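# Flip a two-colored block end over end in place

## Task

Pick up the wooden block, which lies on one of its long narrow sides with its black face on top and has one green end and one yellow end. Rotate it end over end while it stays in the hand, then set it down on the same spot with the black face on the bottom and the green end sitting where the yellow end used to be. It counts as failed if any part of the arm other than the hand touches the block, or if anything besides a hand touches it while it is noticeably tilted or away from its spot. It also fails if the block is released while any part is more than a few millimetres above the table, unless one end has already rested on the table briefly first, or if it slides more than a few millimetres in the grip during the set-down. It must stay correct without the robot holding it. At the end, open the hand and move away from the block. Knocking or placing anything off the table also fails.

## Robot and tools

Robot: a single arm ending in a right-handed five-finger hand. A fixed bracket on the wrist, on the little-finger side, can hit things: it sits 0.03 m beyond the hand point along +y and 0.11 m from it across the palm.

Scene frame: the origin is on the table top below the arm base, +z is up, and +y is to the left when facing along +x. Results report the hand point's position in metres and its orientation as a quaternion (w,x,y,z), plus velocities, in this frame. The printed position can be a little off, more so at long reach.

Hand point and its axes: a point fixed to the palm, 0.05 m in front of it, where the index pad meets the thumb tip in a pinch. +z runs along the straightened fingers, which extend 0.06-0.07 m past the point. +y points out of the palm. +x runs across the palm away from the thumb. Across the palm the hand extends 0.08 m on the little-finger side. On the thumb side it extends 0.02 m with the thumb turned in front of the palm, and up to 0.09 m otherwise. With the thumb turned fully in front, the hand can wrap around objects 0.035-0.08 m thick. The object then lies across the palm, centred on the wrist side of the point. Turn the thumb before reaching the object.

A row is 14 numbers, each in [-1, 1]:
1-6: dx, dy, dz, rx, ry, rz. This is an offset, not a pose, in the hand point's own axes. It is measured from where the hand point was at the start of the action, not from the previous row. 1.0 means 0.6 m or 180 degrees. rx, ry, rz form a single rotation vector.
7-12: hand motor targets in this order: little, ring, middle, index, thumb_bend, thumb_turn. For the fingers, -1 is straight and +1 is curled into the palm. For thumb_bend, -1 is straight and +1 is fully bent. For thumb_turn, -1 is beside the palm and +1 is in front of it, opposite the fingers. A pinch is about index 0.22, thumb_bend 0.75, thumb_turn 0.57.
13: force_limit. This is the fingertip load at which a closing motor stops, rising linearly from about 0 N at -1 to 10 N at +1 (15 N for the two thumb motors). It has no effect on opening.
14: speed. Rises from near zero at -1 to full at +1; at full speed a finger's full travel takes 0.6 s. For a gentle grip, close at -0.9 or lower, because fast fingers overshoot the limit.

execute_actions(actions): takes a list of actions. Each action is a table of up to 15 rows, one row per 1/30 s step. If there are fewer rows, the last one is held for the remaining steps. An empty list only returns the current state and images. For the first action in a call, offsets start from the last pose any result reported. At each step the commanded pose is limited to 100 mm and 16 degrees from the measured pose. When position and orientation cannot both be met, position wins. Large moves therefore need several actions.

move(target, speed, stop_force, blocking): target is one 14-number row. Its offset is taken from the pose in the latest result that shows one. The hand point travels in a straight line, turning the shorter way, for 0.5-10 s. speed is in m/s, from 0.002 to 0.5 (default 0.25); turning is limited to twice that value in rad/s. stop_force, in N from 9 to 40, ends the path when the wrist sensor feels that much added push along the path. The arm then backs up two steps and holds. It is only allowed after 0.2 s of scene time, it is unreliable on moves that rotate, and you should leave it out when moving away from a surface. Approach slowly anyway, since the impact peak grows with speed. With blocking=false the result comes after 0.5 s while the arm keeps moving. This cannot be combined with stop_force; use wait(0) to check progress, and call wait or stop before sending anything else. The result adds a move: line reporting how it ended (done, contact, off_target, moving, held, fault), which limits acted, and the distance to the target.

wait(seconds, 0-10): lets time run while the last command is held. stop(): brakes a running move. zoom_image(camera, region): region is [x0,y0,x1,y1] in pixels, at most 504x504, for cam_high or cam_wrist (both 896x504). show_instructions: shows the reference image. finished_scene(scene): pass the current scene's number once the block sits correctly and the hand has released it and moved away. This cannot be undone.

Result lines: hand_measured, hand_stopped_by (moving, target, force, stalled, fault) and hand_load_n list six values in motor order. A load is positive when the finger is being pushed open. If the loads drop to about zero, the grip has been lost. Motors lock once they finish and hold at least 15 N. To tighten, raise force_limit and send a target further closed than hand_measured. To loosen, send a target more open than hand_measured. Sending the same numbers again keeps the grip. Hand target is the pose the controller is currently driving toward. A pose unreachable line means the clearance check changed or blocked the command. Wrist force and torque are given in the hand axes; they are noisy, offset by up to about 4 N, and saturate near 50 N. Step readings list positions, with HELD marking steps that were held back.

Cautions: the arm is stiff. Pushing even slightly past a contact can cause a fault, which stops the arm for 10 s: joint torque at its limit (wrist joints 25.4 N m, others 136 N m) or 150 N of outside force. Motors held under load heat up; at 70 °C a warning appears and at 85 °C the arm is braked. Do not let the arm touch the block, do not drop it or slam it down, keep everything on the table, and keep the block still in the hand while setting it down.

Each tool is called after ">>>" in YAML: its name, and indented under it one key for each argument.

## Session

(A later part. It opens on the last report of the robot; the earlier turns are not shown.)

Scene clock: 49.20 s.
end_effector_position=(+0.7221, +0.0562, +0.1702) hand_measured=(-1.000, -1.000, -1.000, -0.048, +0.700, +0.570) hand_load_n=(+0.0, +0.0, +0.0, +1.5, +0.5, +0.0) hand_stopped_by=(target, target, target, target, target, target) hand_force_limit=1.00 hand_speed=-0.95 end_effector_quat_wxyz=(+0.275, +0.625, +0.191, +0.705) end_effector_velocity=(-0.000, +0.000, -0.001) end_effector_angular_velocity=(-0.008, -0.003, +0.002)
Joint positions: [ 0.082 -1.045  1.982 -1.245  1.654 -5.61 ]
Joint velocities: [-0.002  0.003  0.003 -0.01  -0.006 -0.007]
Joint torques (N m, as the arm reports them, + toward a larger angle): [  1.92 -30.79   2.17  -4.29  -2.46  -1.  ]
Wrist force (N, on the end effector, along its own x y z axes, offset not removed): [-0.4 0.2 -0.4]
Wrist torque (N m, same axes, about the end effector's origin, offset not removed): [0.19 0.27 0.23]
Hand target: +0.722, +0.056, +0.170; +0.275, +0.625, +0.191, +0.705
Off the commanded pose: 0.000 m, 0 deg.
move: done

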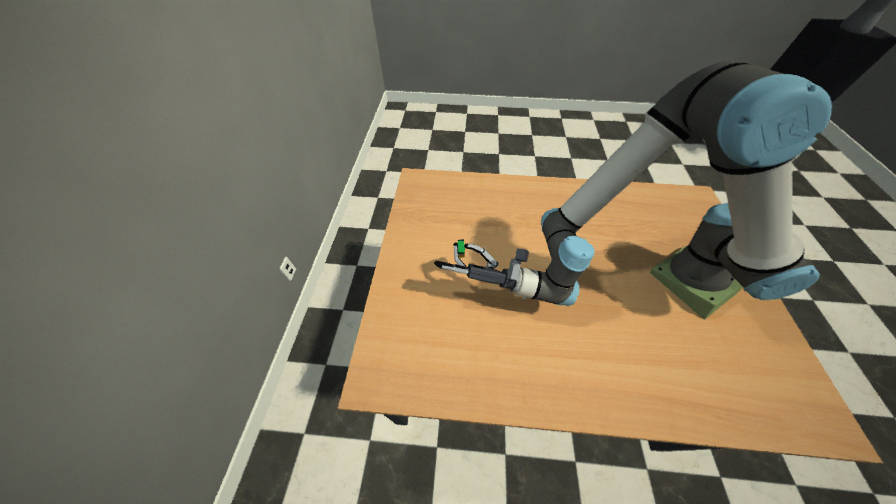

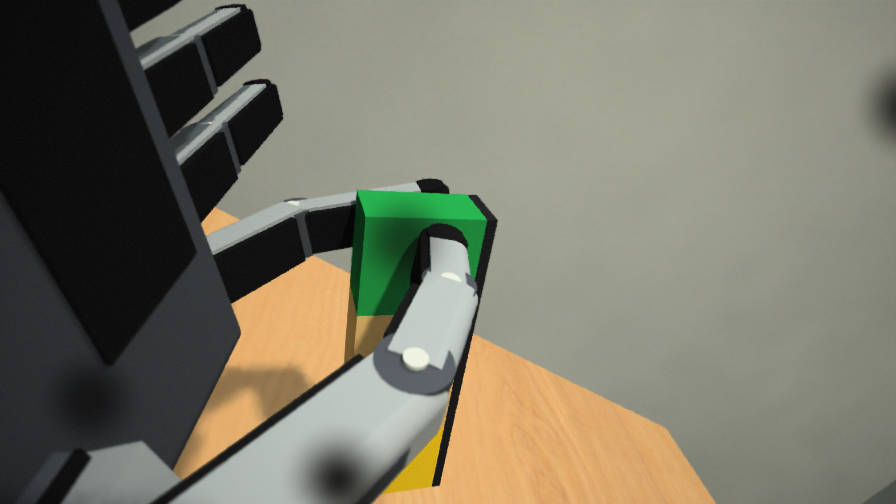

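>>> move:
  target: [0,0,0,0,0,0,-1,-1,-1,0.4,0.7,0.57,1,-0.92]

>>> zoom_image:
  camera: "cam_wrist"
  region: [260, 150, 614, 504]

Scene clock: 51.43 s.
end_effector_position=(+0.7221, +0.0562, +0.1701) hand_measured=(-1.000, -1.000, -1.000, -0.024, +0.698, +0.570) hand_load_n=(+0.0, +0.0, +0.0, +9.5, +3.0, +0.5) hand_stopped_by=(target, target, target, force, target, target) hand_force_limit=1.00 hand_speed=-0.92 end_effector_quat_wxyz=(+0.275, +0.625, +0.191, +0.705) end_effector_velocity=(+0.000, +0.000, +0.001) end_effector_angular_velocity=(+0.002, -0.002, +0.001)
Joint positions: [ 0.082 -1.045  1.982 -1.245  1.654 -5.61 ]
Joint velocities: [ 0.    -0.    -0.001 -0.    -0.     0.002]
Joint torques (N m, as the arm reports them, + toward a larger angle): [ 15.27 -50.78 -16.4    0.31   0.8    1.65]
Wrist force (N, on the end effector, along its own x y z axes, offset not removed): [-1.3 -0.6 -3.3]
Wrist torque (N m, same axes, about the end effector's origin, offset not removed): [0.03 0.44 0.18]
Hand target: +0.722, +0.056, +0.170; +0.275, +0.625, +0.191, +0.705
Off the commanded pose: 0.000 m, 0 deg.
move: done

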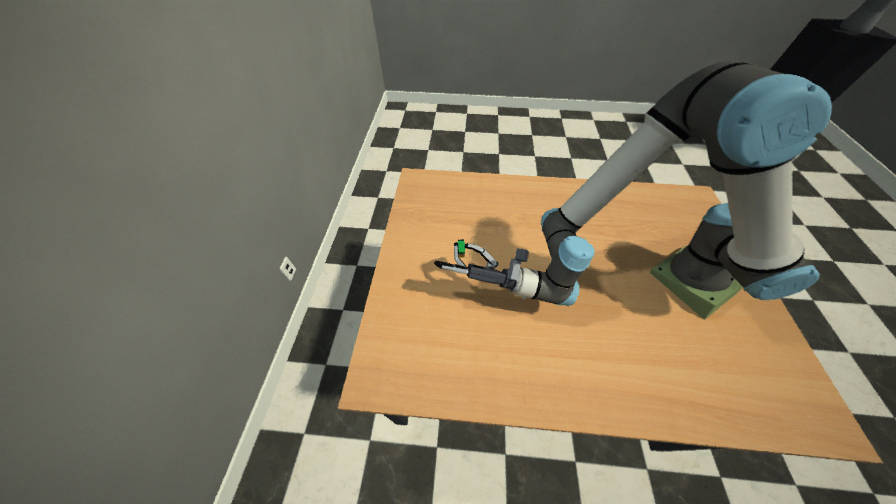

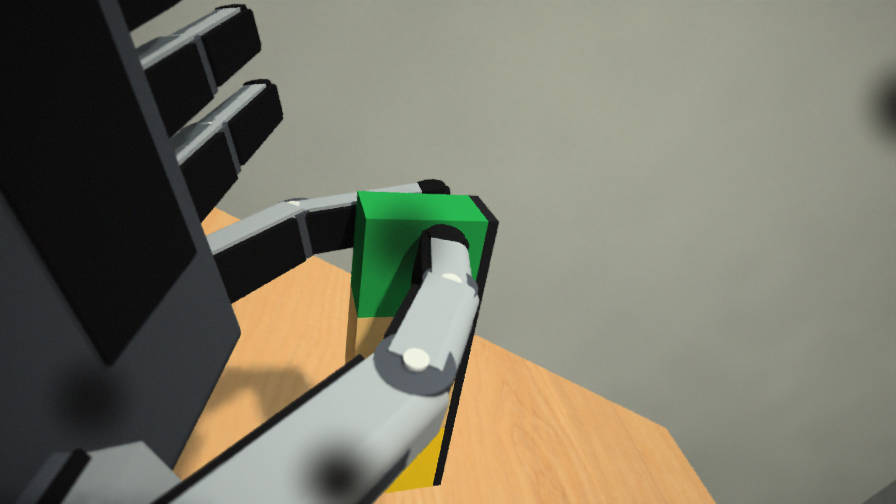

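Region (260, 150, 614, 504) of cam_wrist's 896x504 image, scaled by 1.424, with more detail than that image has.

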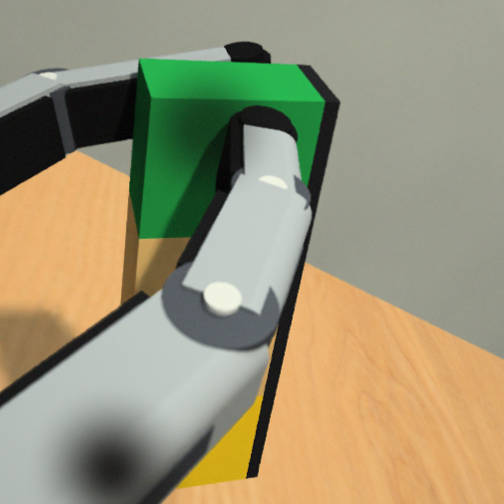

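>>> move:
  target: [-0.2063,-0.0168,0.0262,0.0912,-0.2514,0.5738,-1,-1,-1,0.4,0.7,0.57,1,-0.92]
  speed: 0.25

>>> move:
  target: [-0.0143,0.0507,0.0246,-0.0109,0.0387,0.0188,-1,-1,-1,0.4,0.7,0.57,1,-0.92]
  speed: 0.08

>>> zoom_image:
  camera: "cam_high"
  region: [400, 220, 540, 310]

Scene clock: 64.43 s.
end_effector_position=(+0.7478, -0.0146, +0.0701) hand_measured=(-1.000, -1.000, -1.000, -0.024, +0.698, +0.570) hand_load_n=(+0.0, +0.0, +0.0, +9.5, +3.0, +0.5) hand_stopped_by=(target, target, target, force, target, target) hand_force_limit=1.00 hand_speed=-0.92 end_effector_quat_wxyz=(-0.397, +0.754, -0.377, +0.362) end_effector_velocity=(-0.001, +0.000, -0.002) end_effector_angular_velocity=(+0.010, +0.006, +0.002)
Joint positions: [-0.32  -1.088  1.499  0.016  1.005 -3.92 ]
Joint velocities: [-0.003  0.004 -0.002  0.005 -0.008  0.005]
Joint torques (N m, as the arm reports them, + toward a larger angle): [  3.18 -39.25 -32.36   2.79  -2.2    2.31]
Wrist force (N, on the end effector, along its own x y z axes, offset not removed): [-1.5 -0.2 -1.4]
Wrist torque (N m, same axes, about the end effector's origin, offset not removed): [-0.04 0.31 0.03]
Hand target: +0.748, -0.015, +0.070; -0.398, +0.754, -0.377, +0.362
Off the commanded pose: 0.000 m, 0 deg.
move: done

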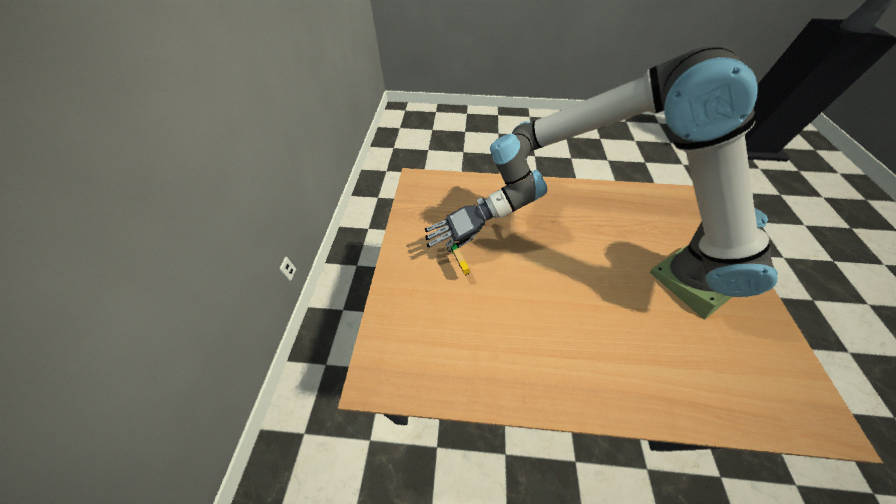

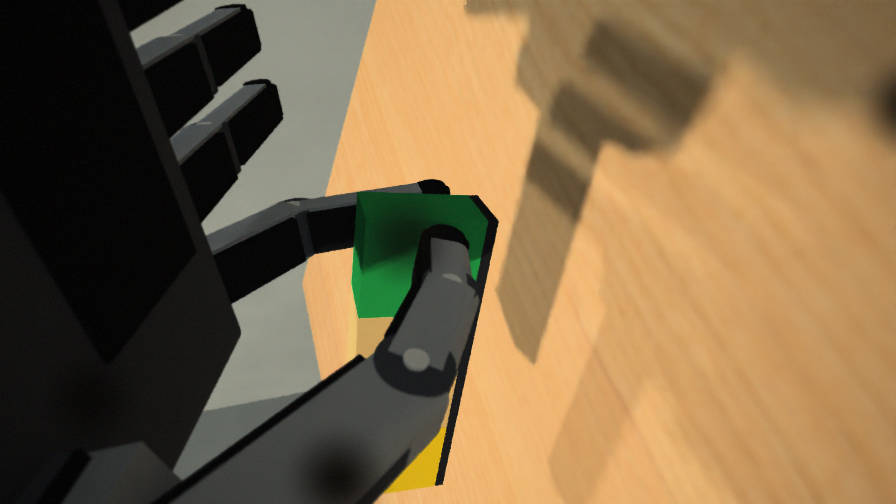

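Scene clock: 65.67 s.
end_effector_position=(+0.7478, -0.0146, +0.0354) hand_measured=(-1.000, -1.000, -1.000, -0.024, +0.698, +0.570) hand_load_n=(+0.0, +0.0, +0.0, +9.5, +3.0, +0.5) hand_stopped_by=(target, target, target, force, target, target) hand_force_limit=1.00 hand_speed=-0.92 end_effector_quat_wxyz=(-0.372, +0.726, -0.428, +0.389) end_effector_velocity=(-0.000, +0.001, -0.002) end_effector_angular_velocity=(+0.000, +0.000, -0.008)
Joint positions: [-0.29  -1.074  1.584 -0.152  1.146 -3.818]
Joint velocities: [ 0.003  0.001  0.004 -0.009  0.01   0.006]
Joint torques (N m, as the arm reports them, + toward a larger angle): [ 15.83 -38.66   1.85  -1.64   0.6    1.65]
Wrist force (N, on the end effector, along its own x y z axes, offset not removed): [-1.1 -0.3 -1.5]
Wrist torque (N m, same axes, about the end effector's origin, offset not removed): [-0.17 0.22 0.08]
Hand target: +0.748, -0.015, +0.035; -0.371, +0.726, -0.429, +0.389
Off the commanded pose: 0.000 m, 0 deg.
move: done

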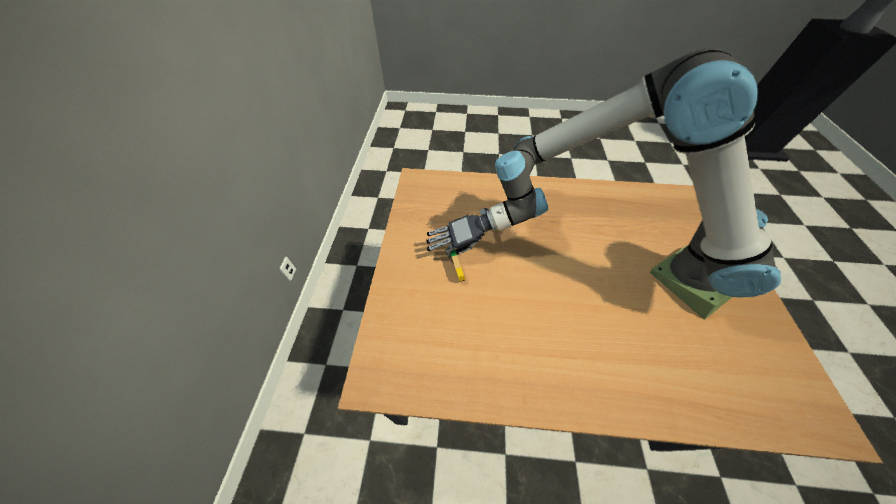

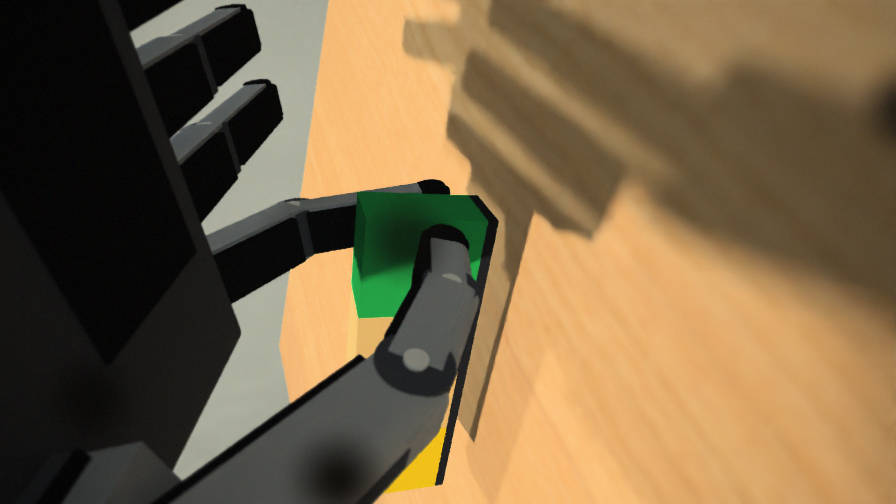

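Region (400, 220, 540, 310) of cam_high's 896x504 image, scaled by 3.600, with more detail than that image has; it fills the top 324 rows of this view, and the rest is white.

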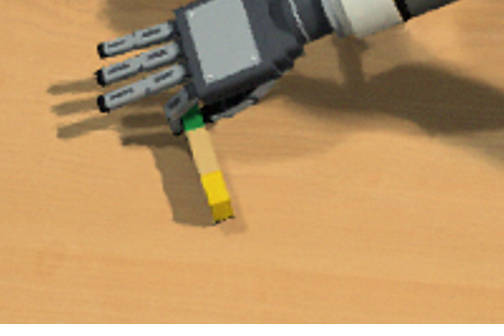

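>>> move:
  target: [-0.0045,0.016,0.0078,0,0,0,-1,-1,-1,0.4,0.7,0.57,1,-0.92]
  speed: 0.01

>>> zoom_image:
  camera: "cam_high"
  region: [400,220,540,310]

Scene clock: 73.20 s.
end_effector_position=(+0.7479, -0.0146, +0.0246) hand_measured=(-1.000, -1.000, -1.000, -0.024, +0.698, +0.570) hand_load_n=(+0.0, +0.0, +0.0, +9.5, +3.0, +0.5) hand_stopped_by=(target, target, target, force, target, target) hand_force_limit=1.00 hand_speed=-0.92 end_effector_quat_wxyz=(-0.372, +0.726, -0.428, +0.389) end_effector_velocity=(-0.000, +0.000, -0.002) end_effector_angular_velocity=(-0.000, +0.001, +0.000)
Joint positions: [-0.293 -1.058  1.589 -0.173  1.143 -3.819]
Joint velocities: [-0.001  0.002  0.002 -0.003 -0.    -0.001]
Joint torques (N m, as the arm reports them, + toward a larger angle): [  1.67 -37.86  -2.9   -1.81  -2.02  -1.79]
Wrist force (N, on the end effector, along its own x y z axes, offset not removed): [0.9 0.8 -0.3]
Wrist torque (N m, same axes, about the end effector's origin, offset not removed): [0.12 -0.08 0.11]
Hand target: +0.748, -0.015, +0.024; -0.372, +0.726, -0.428, +0.389
Off the commanded pose: 0.000 m, 0 deg.
move: done

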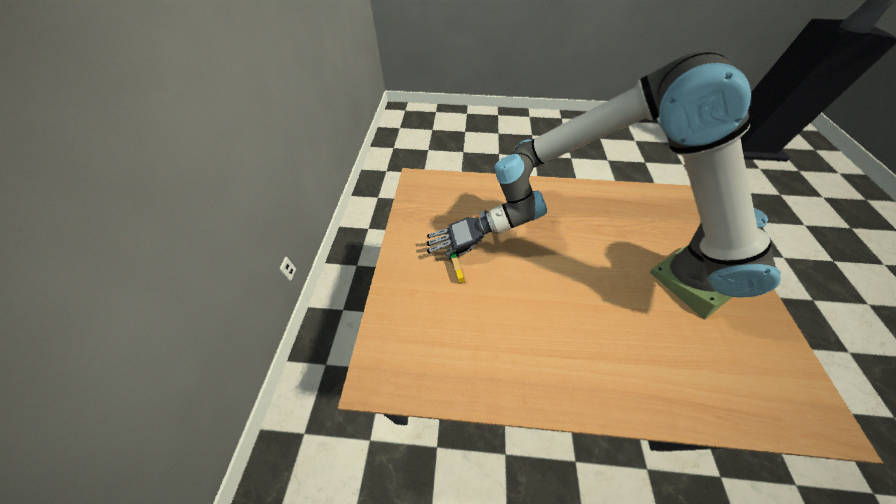

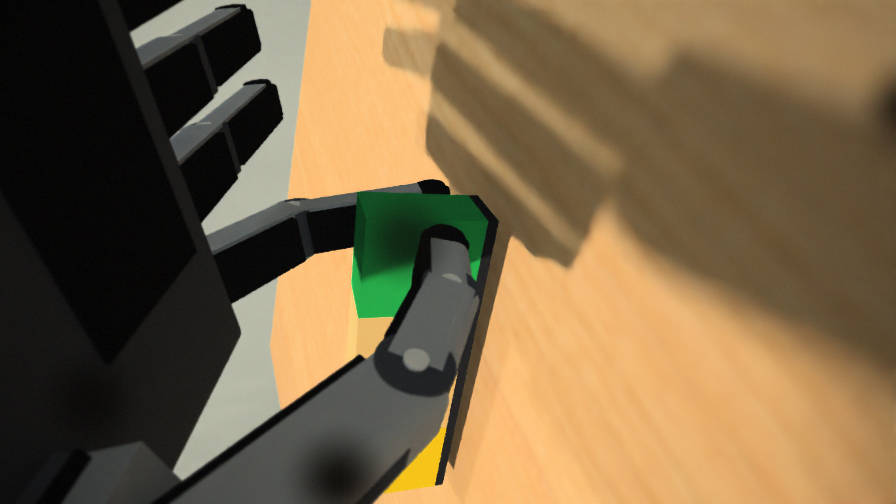

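Region (400, 220, 540, 310) of cam_high's 896x504 image, scaled by 3.600, with more detail than that image has; it fills the top 324 rows of this view, and the rest is white.

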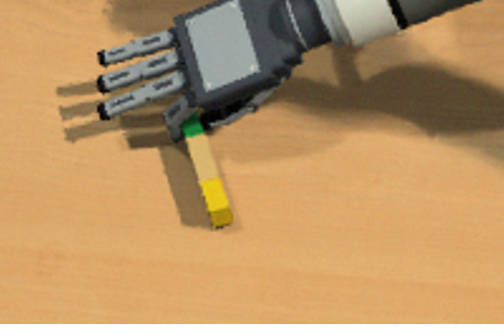

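>>> move:
  target: [0.0005,0.0027,0.0065,0,0,0,-1,-1,-1,0.4,0.7,0.57,1,-0.92]
  speed: 0.005

>>> move:
  target: [-0.004,0.0145,0.007,0,0,0,-1,-1,-1,0.4,0.7,0.57,1,-0.92]
  speed: 0.003
  stop_force: 9

Scene clock: 77.40 s.
end_effector_position=(+0.7508, -0.0147, +0.0216) hand_measured=(-1.000, -1.000, -1.000, -0.024, +0.698, +0.570) hand_load_n=(+0.0, +0.0, +0.0, +9.5, +3.0, +0.5) hand_stopped_by=(target, target, target, force, target, target) hand_force_limit=1.00 hand_speed=-0.92 end_effector_quat_wxyz=(-0.372, +0.726, -0.428, +0.389) end_effector_velocity=(+0.001, -0.000, -0.001) end_effector_angular_velocity=(-0.001, +0.001, -0.001)
Joint positions: [-0.292 -1.048  1.58  -0.174  1.144 -3.819]
Joint velocities: [ 0.     0.002 -0.002  0.     0.001 -0.   ]
Joint torques (N m, as the arm reports them, + toward a larger angle): [ 15.79 -37.22 -28.9   -2.04   0.83   1.71]
Wrist force (N, on the end effector, along its own x y z axes, offset not removed): [0.4 2.0 -2.7]
Wrist torque (N m, same axes, about the end effector's origin, offset not removed): [0.35 0.11 0.45]
Hand target: +0.751, -0.015, +0.022; -0.372, +0.726, -0.428, +0.389
Off the commanded pose: 0.000 m, 0 deg.
move: done

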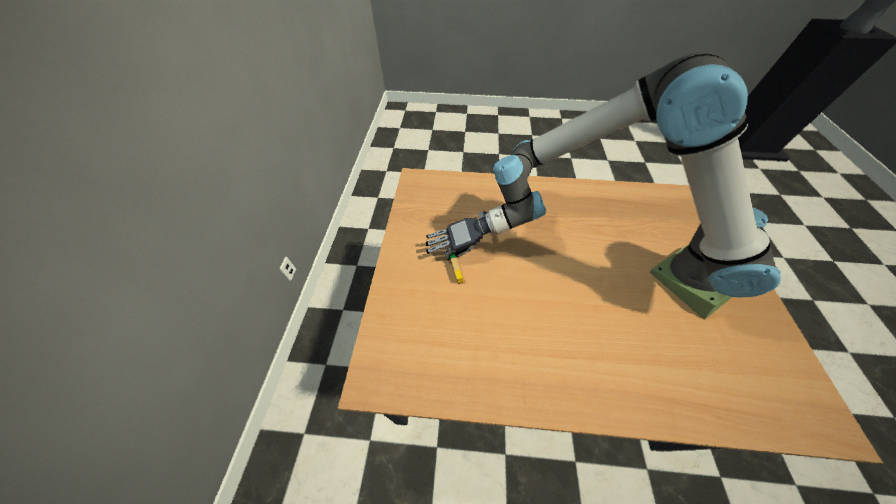

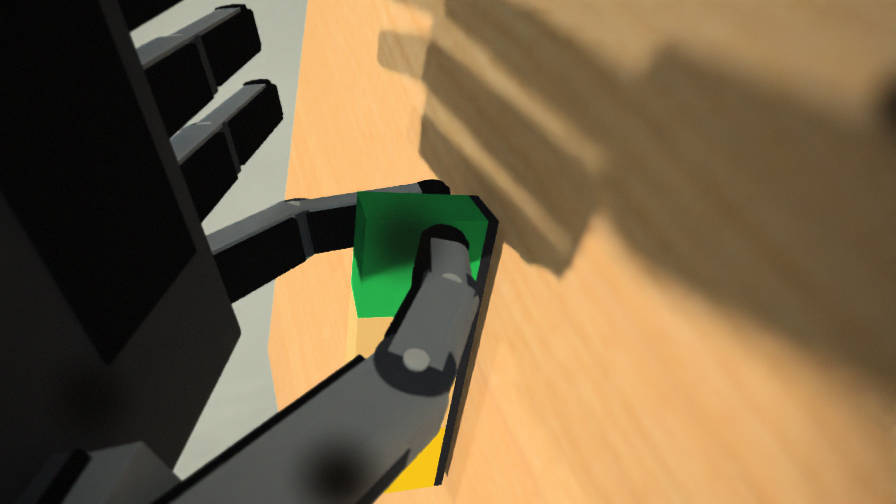

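Scene clock: 78.63 s.
end_effector_position=(+0.7509, -0.0147, +0.0190) hand_measured=(-1.000, -1.000, -1.000, -0.024, +0.700, +0.570) hand_load_n=(+0.0, +0.0, +0.0, +9.5, +0.5, +0.0) hand_stopped_by=(target, target, target, force, target, target) hand_force_limit=1.00 hand_speed=-0.92 end_effector_quat_wxyz=(-0.372, +0.726, -0.428, +0.389) end_effector_velocity=(+0.001, -0.001, +0.001) end_effector_angular_velocity=(-0.001, -0.003, -0.001)
Joint positions: [-0.293 -1.044  1.581 -0.179  1.143 -3.819]
Joint velocities: [-0.    -0.002 -0.    -0.002 -0.     0.001]
Joint torques (N m, as the arm reports them, + toward a larger angle): [  5.51 -51.04  -5.24   2.02  -0.47  -1.58]
Wrist force (N, on the end effector, along its own x y z axes, offset not removed): [1.4 -8.8 -8.9]
Wrist torque (N m, same axes, about the end effector's origin, offset not removed): [0.02 0.24 0.20]
Hand target: +0.751, -0.015, +0.019; -0.372, +0.726, -0.428, +0.389
Off the commanded pose: 0.007 m, 0 deg.
move: contact

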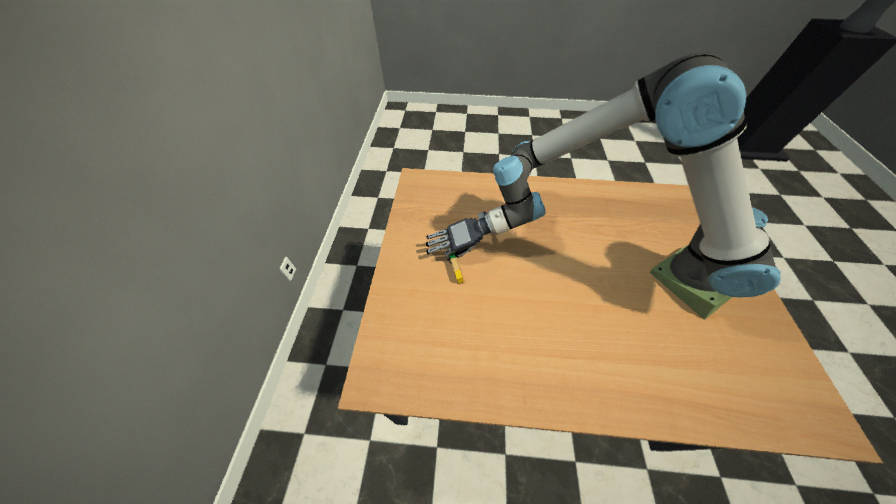

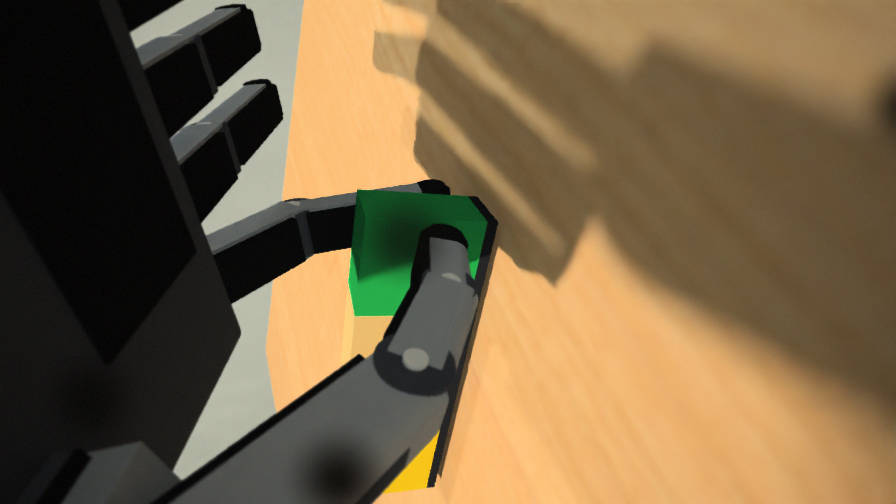

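>>> move:
  target: [0,0,0,0,0,0,-1,-1,-1,-0.5,0.7,0.57,1,-0.6]

>>> move:
  target: [0,-0.001,-0.012,0,0,0,-1,-1,-1,-0.5,0.7,0.57,1,-0.6]
  speed: 0.02

>>> move:
  target: [0.05,-0.175,-0.085,0,0,0,-1,-1,-1,-0.5,0.7,0.57,1,-0.6]
  speed: 0.1

Scene clock: 81.60 s.
end_effector_position=(+0.7509, -0.0147, +0.0190) hand_measured=(-1.000, -1.000, -1.000, -0.500, +0.700, +0.570) hand_load_n=(+0.0, +0.0, +0.0, +0.0, +0.0, +0.0) hand_stopped_by=(target, target, target, target, target, target) hand_force_limit=1.00 hand_speed=-0.60 end_effector_quat_wxyz=(-0.372, +0.726, -0.428, +0.389) end_effector_velocity=(+0.001, -0.000, +0.000) end_effector_angular_velocity=(-0.000, -0.002, +0.000)
Joint positions: [-0.293 -1.044  1.581 -0.179  1.143 -3.819]
Joint velocities: [-0.     0.    -0.001 -0.001 -0.001 -0.   ]
Joint torques (N m, as the arm reports them, + toward a larger angle): [  2.85 -35.51  -1.98  -2.08  -2.28  -0.26]
Wrist force (N, on the end effector, along its own x y z axes, offset not removed): [0.0 -2.8 -2.8]
Wrist torque (N m, same axes, about the end effector's origin, offset not removed): [-0.23 0.31 -0.06]
Hand target: +0.751, -0.015, +0.019; -0.372, +0.726, -0.428, +0.389
Off the commanded pose: 0.000 m, 0 deg.
move: done

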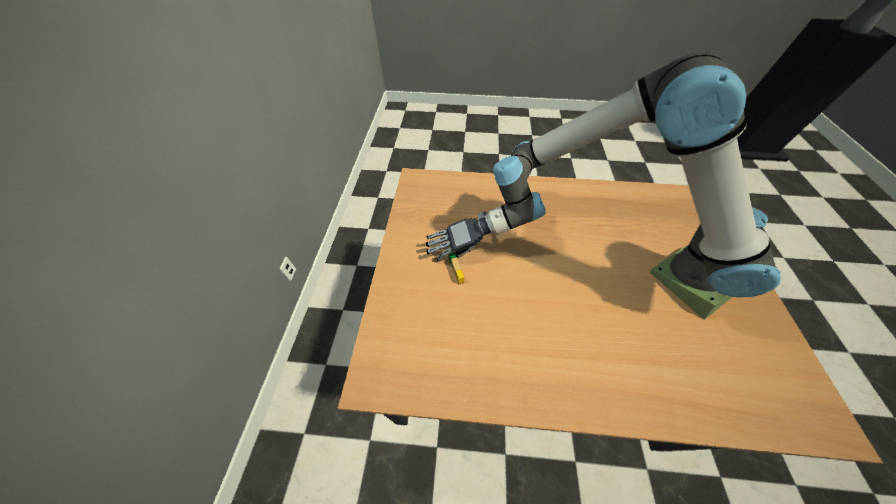

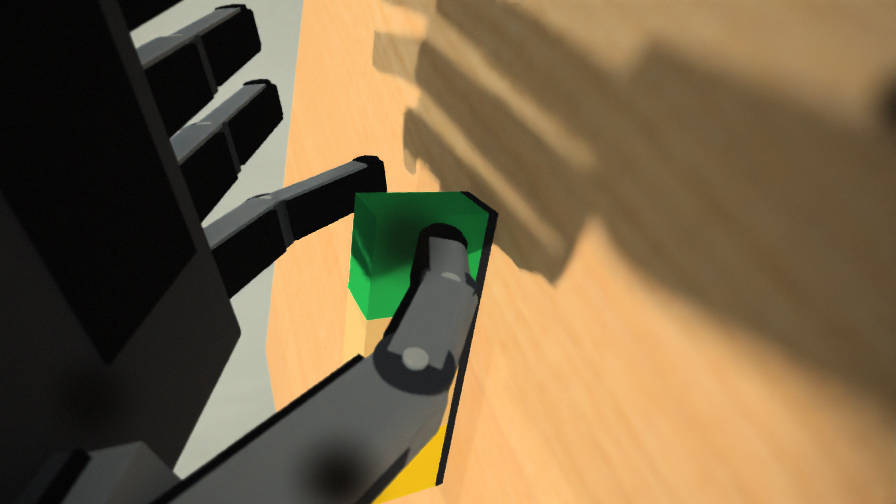

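Scene clock: 82.33 s.
end_effector_position=(+0.7449, -0.0159, +0.0225) hand_measured=(-1.000, -1.000, -1.000, -0.500, +0.700, +0.570) hand_load_n=(+0.0, +0.0, +0.0, +0.0, +0.0, +0.0) hand_stopped_by=(target, target, target, target, target, target) hand_force_limit=1.00 hand_speed=-0.60 end_effector_quat_wxyz=(-0.372, +0.726, -0.428, +0.389) end_effector_velocity=(-0.003, +0.000, -0.000) end_effector_angular_velocity=(+0.001, +0.003, +0.000)
Joint positions: [-0.298 -1.061  1.6   -0.18   1.138 -3.821]
Joint velocities: [-0.001 -0.004  0.006  0.002 -0.001 -0.   ]
Joint torques (N m, as the arm reports them, + toward a larger angle): [  1.44 -55.89  -2.05  -1.82  -2.2   -1.83]
Wrist force (N, on the end effector, along its own x y z axes, offset not removed): [-1.4 1.6 0.2]
Wrist torque (N m, same axes, about the end effector's origin, offset not removed): [0.20 0.27 0.25]
Hand target: +0.745, -0.016, +0.023; -0.372, +0.726, -0.428, +0.389
Off the commanded pose: 0.000 m, 0 deg.
move: done

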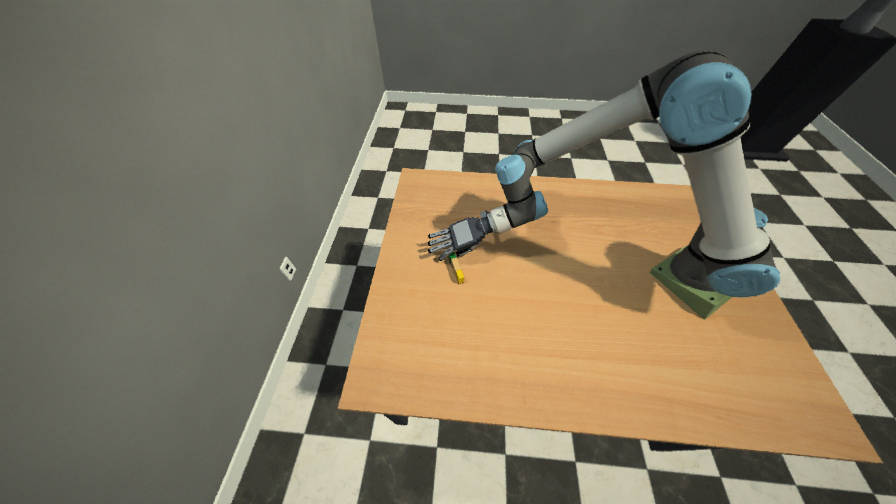

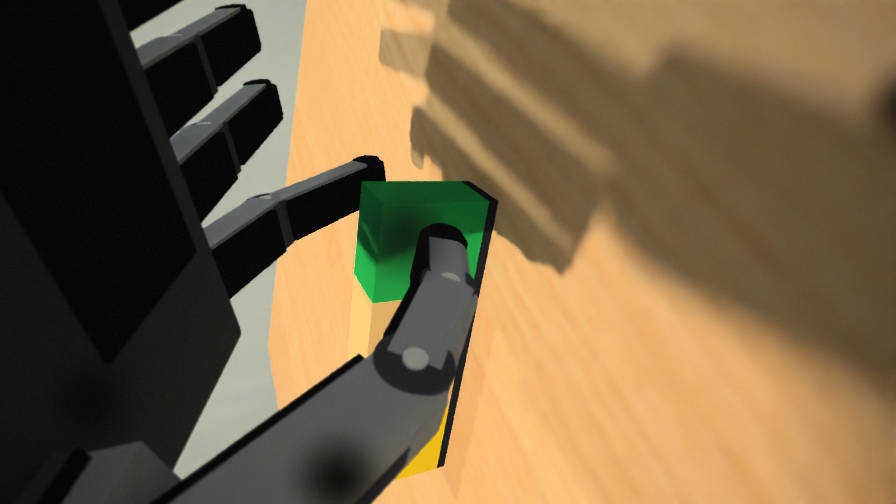

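Scene clock: 84.00 s.
end_effector_position=(+0.7447, -0.0163, +0.1428) hand_measured=(-1.000, -1.000, -1.000, -0.500, +0.700, +0.570) hand_load_n=(+0.0, +0.0, +0.0, +0.0, +0.0, +0.0) hand_stopped_by=(target, target, target, target, target, target) hand_force_limit=1.00 hand_speed=-0.60 end_effector_quat_wxyz=(-0.372, +0.726, -0.428, +0.389) end_effector_velocity=(+0.000, +0.000, +0.002) end_effector_angular_velocity=(+0.000, -0.001, +0.000)
Joint positions: [-0.262 -1.215  1.505  0.063  1.172 -3.807]
Joint velocities: [ 0.001 -0.002 -0.002  0.003  0.     0.001]
Joint torques (N m, as the arm reports them, + toward a larger angle): [ 14.79 -54.46 -33.44   2.5    1.02   1.73]
Wrist force (N, on the end effector, along its own x y z axes, offset not removed): [0.3 -0.7 -2.7]
Wrist torque (N m, same axes, about the end effector's origin, offset not removed): [-0.20 0.11 0.07]
Hand target: +0.745, -0.016, +0.143; -0.372, +0.726, -0.428, +0.389
Off the commanded pose: 0.000 m, 0 deg.
move: done

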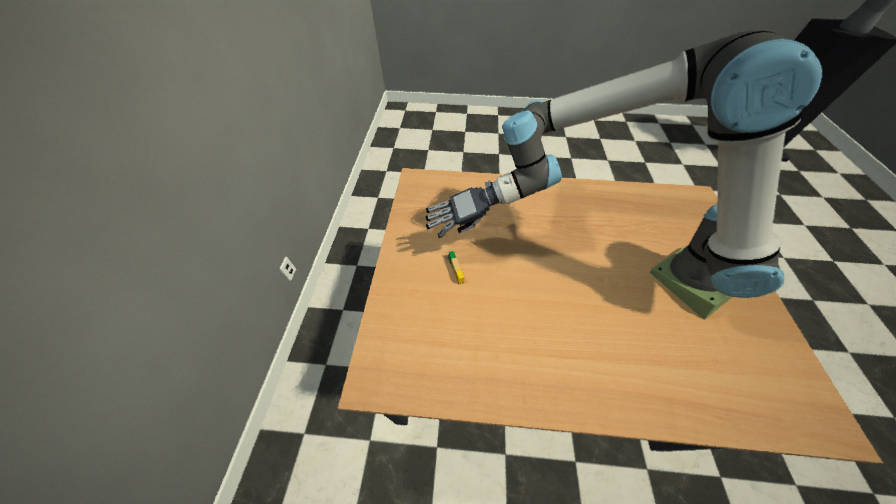

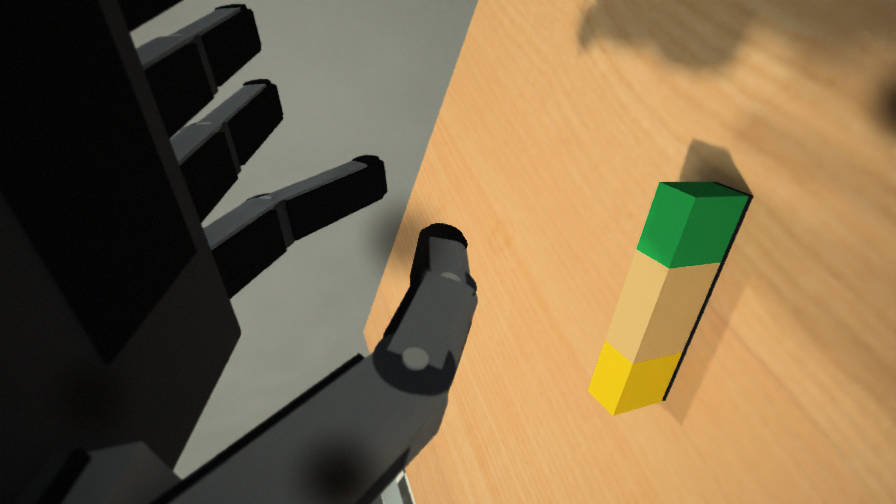

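>>> finished_scene:
  scene: 2

The scene is finished: the task was done.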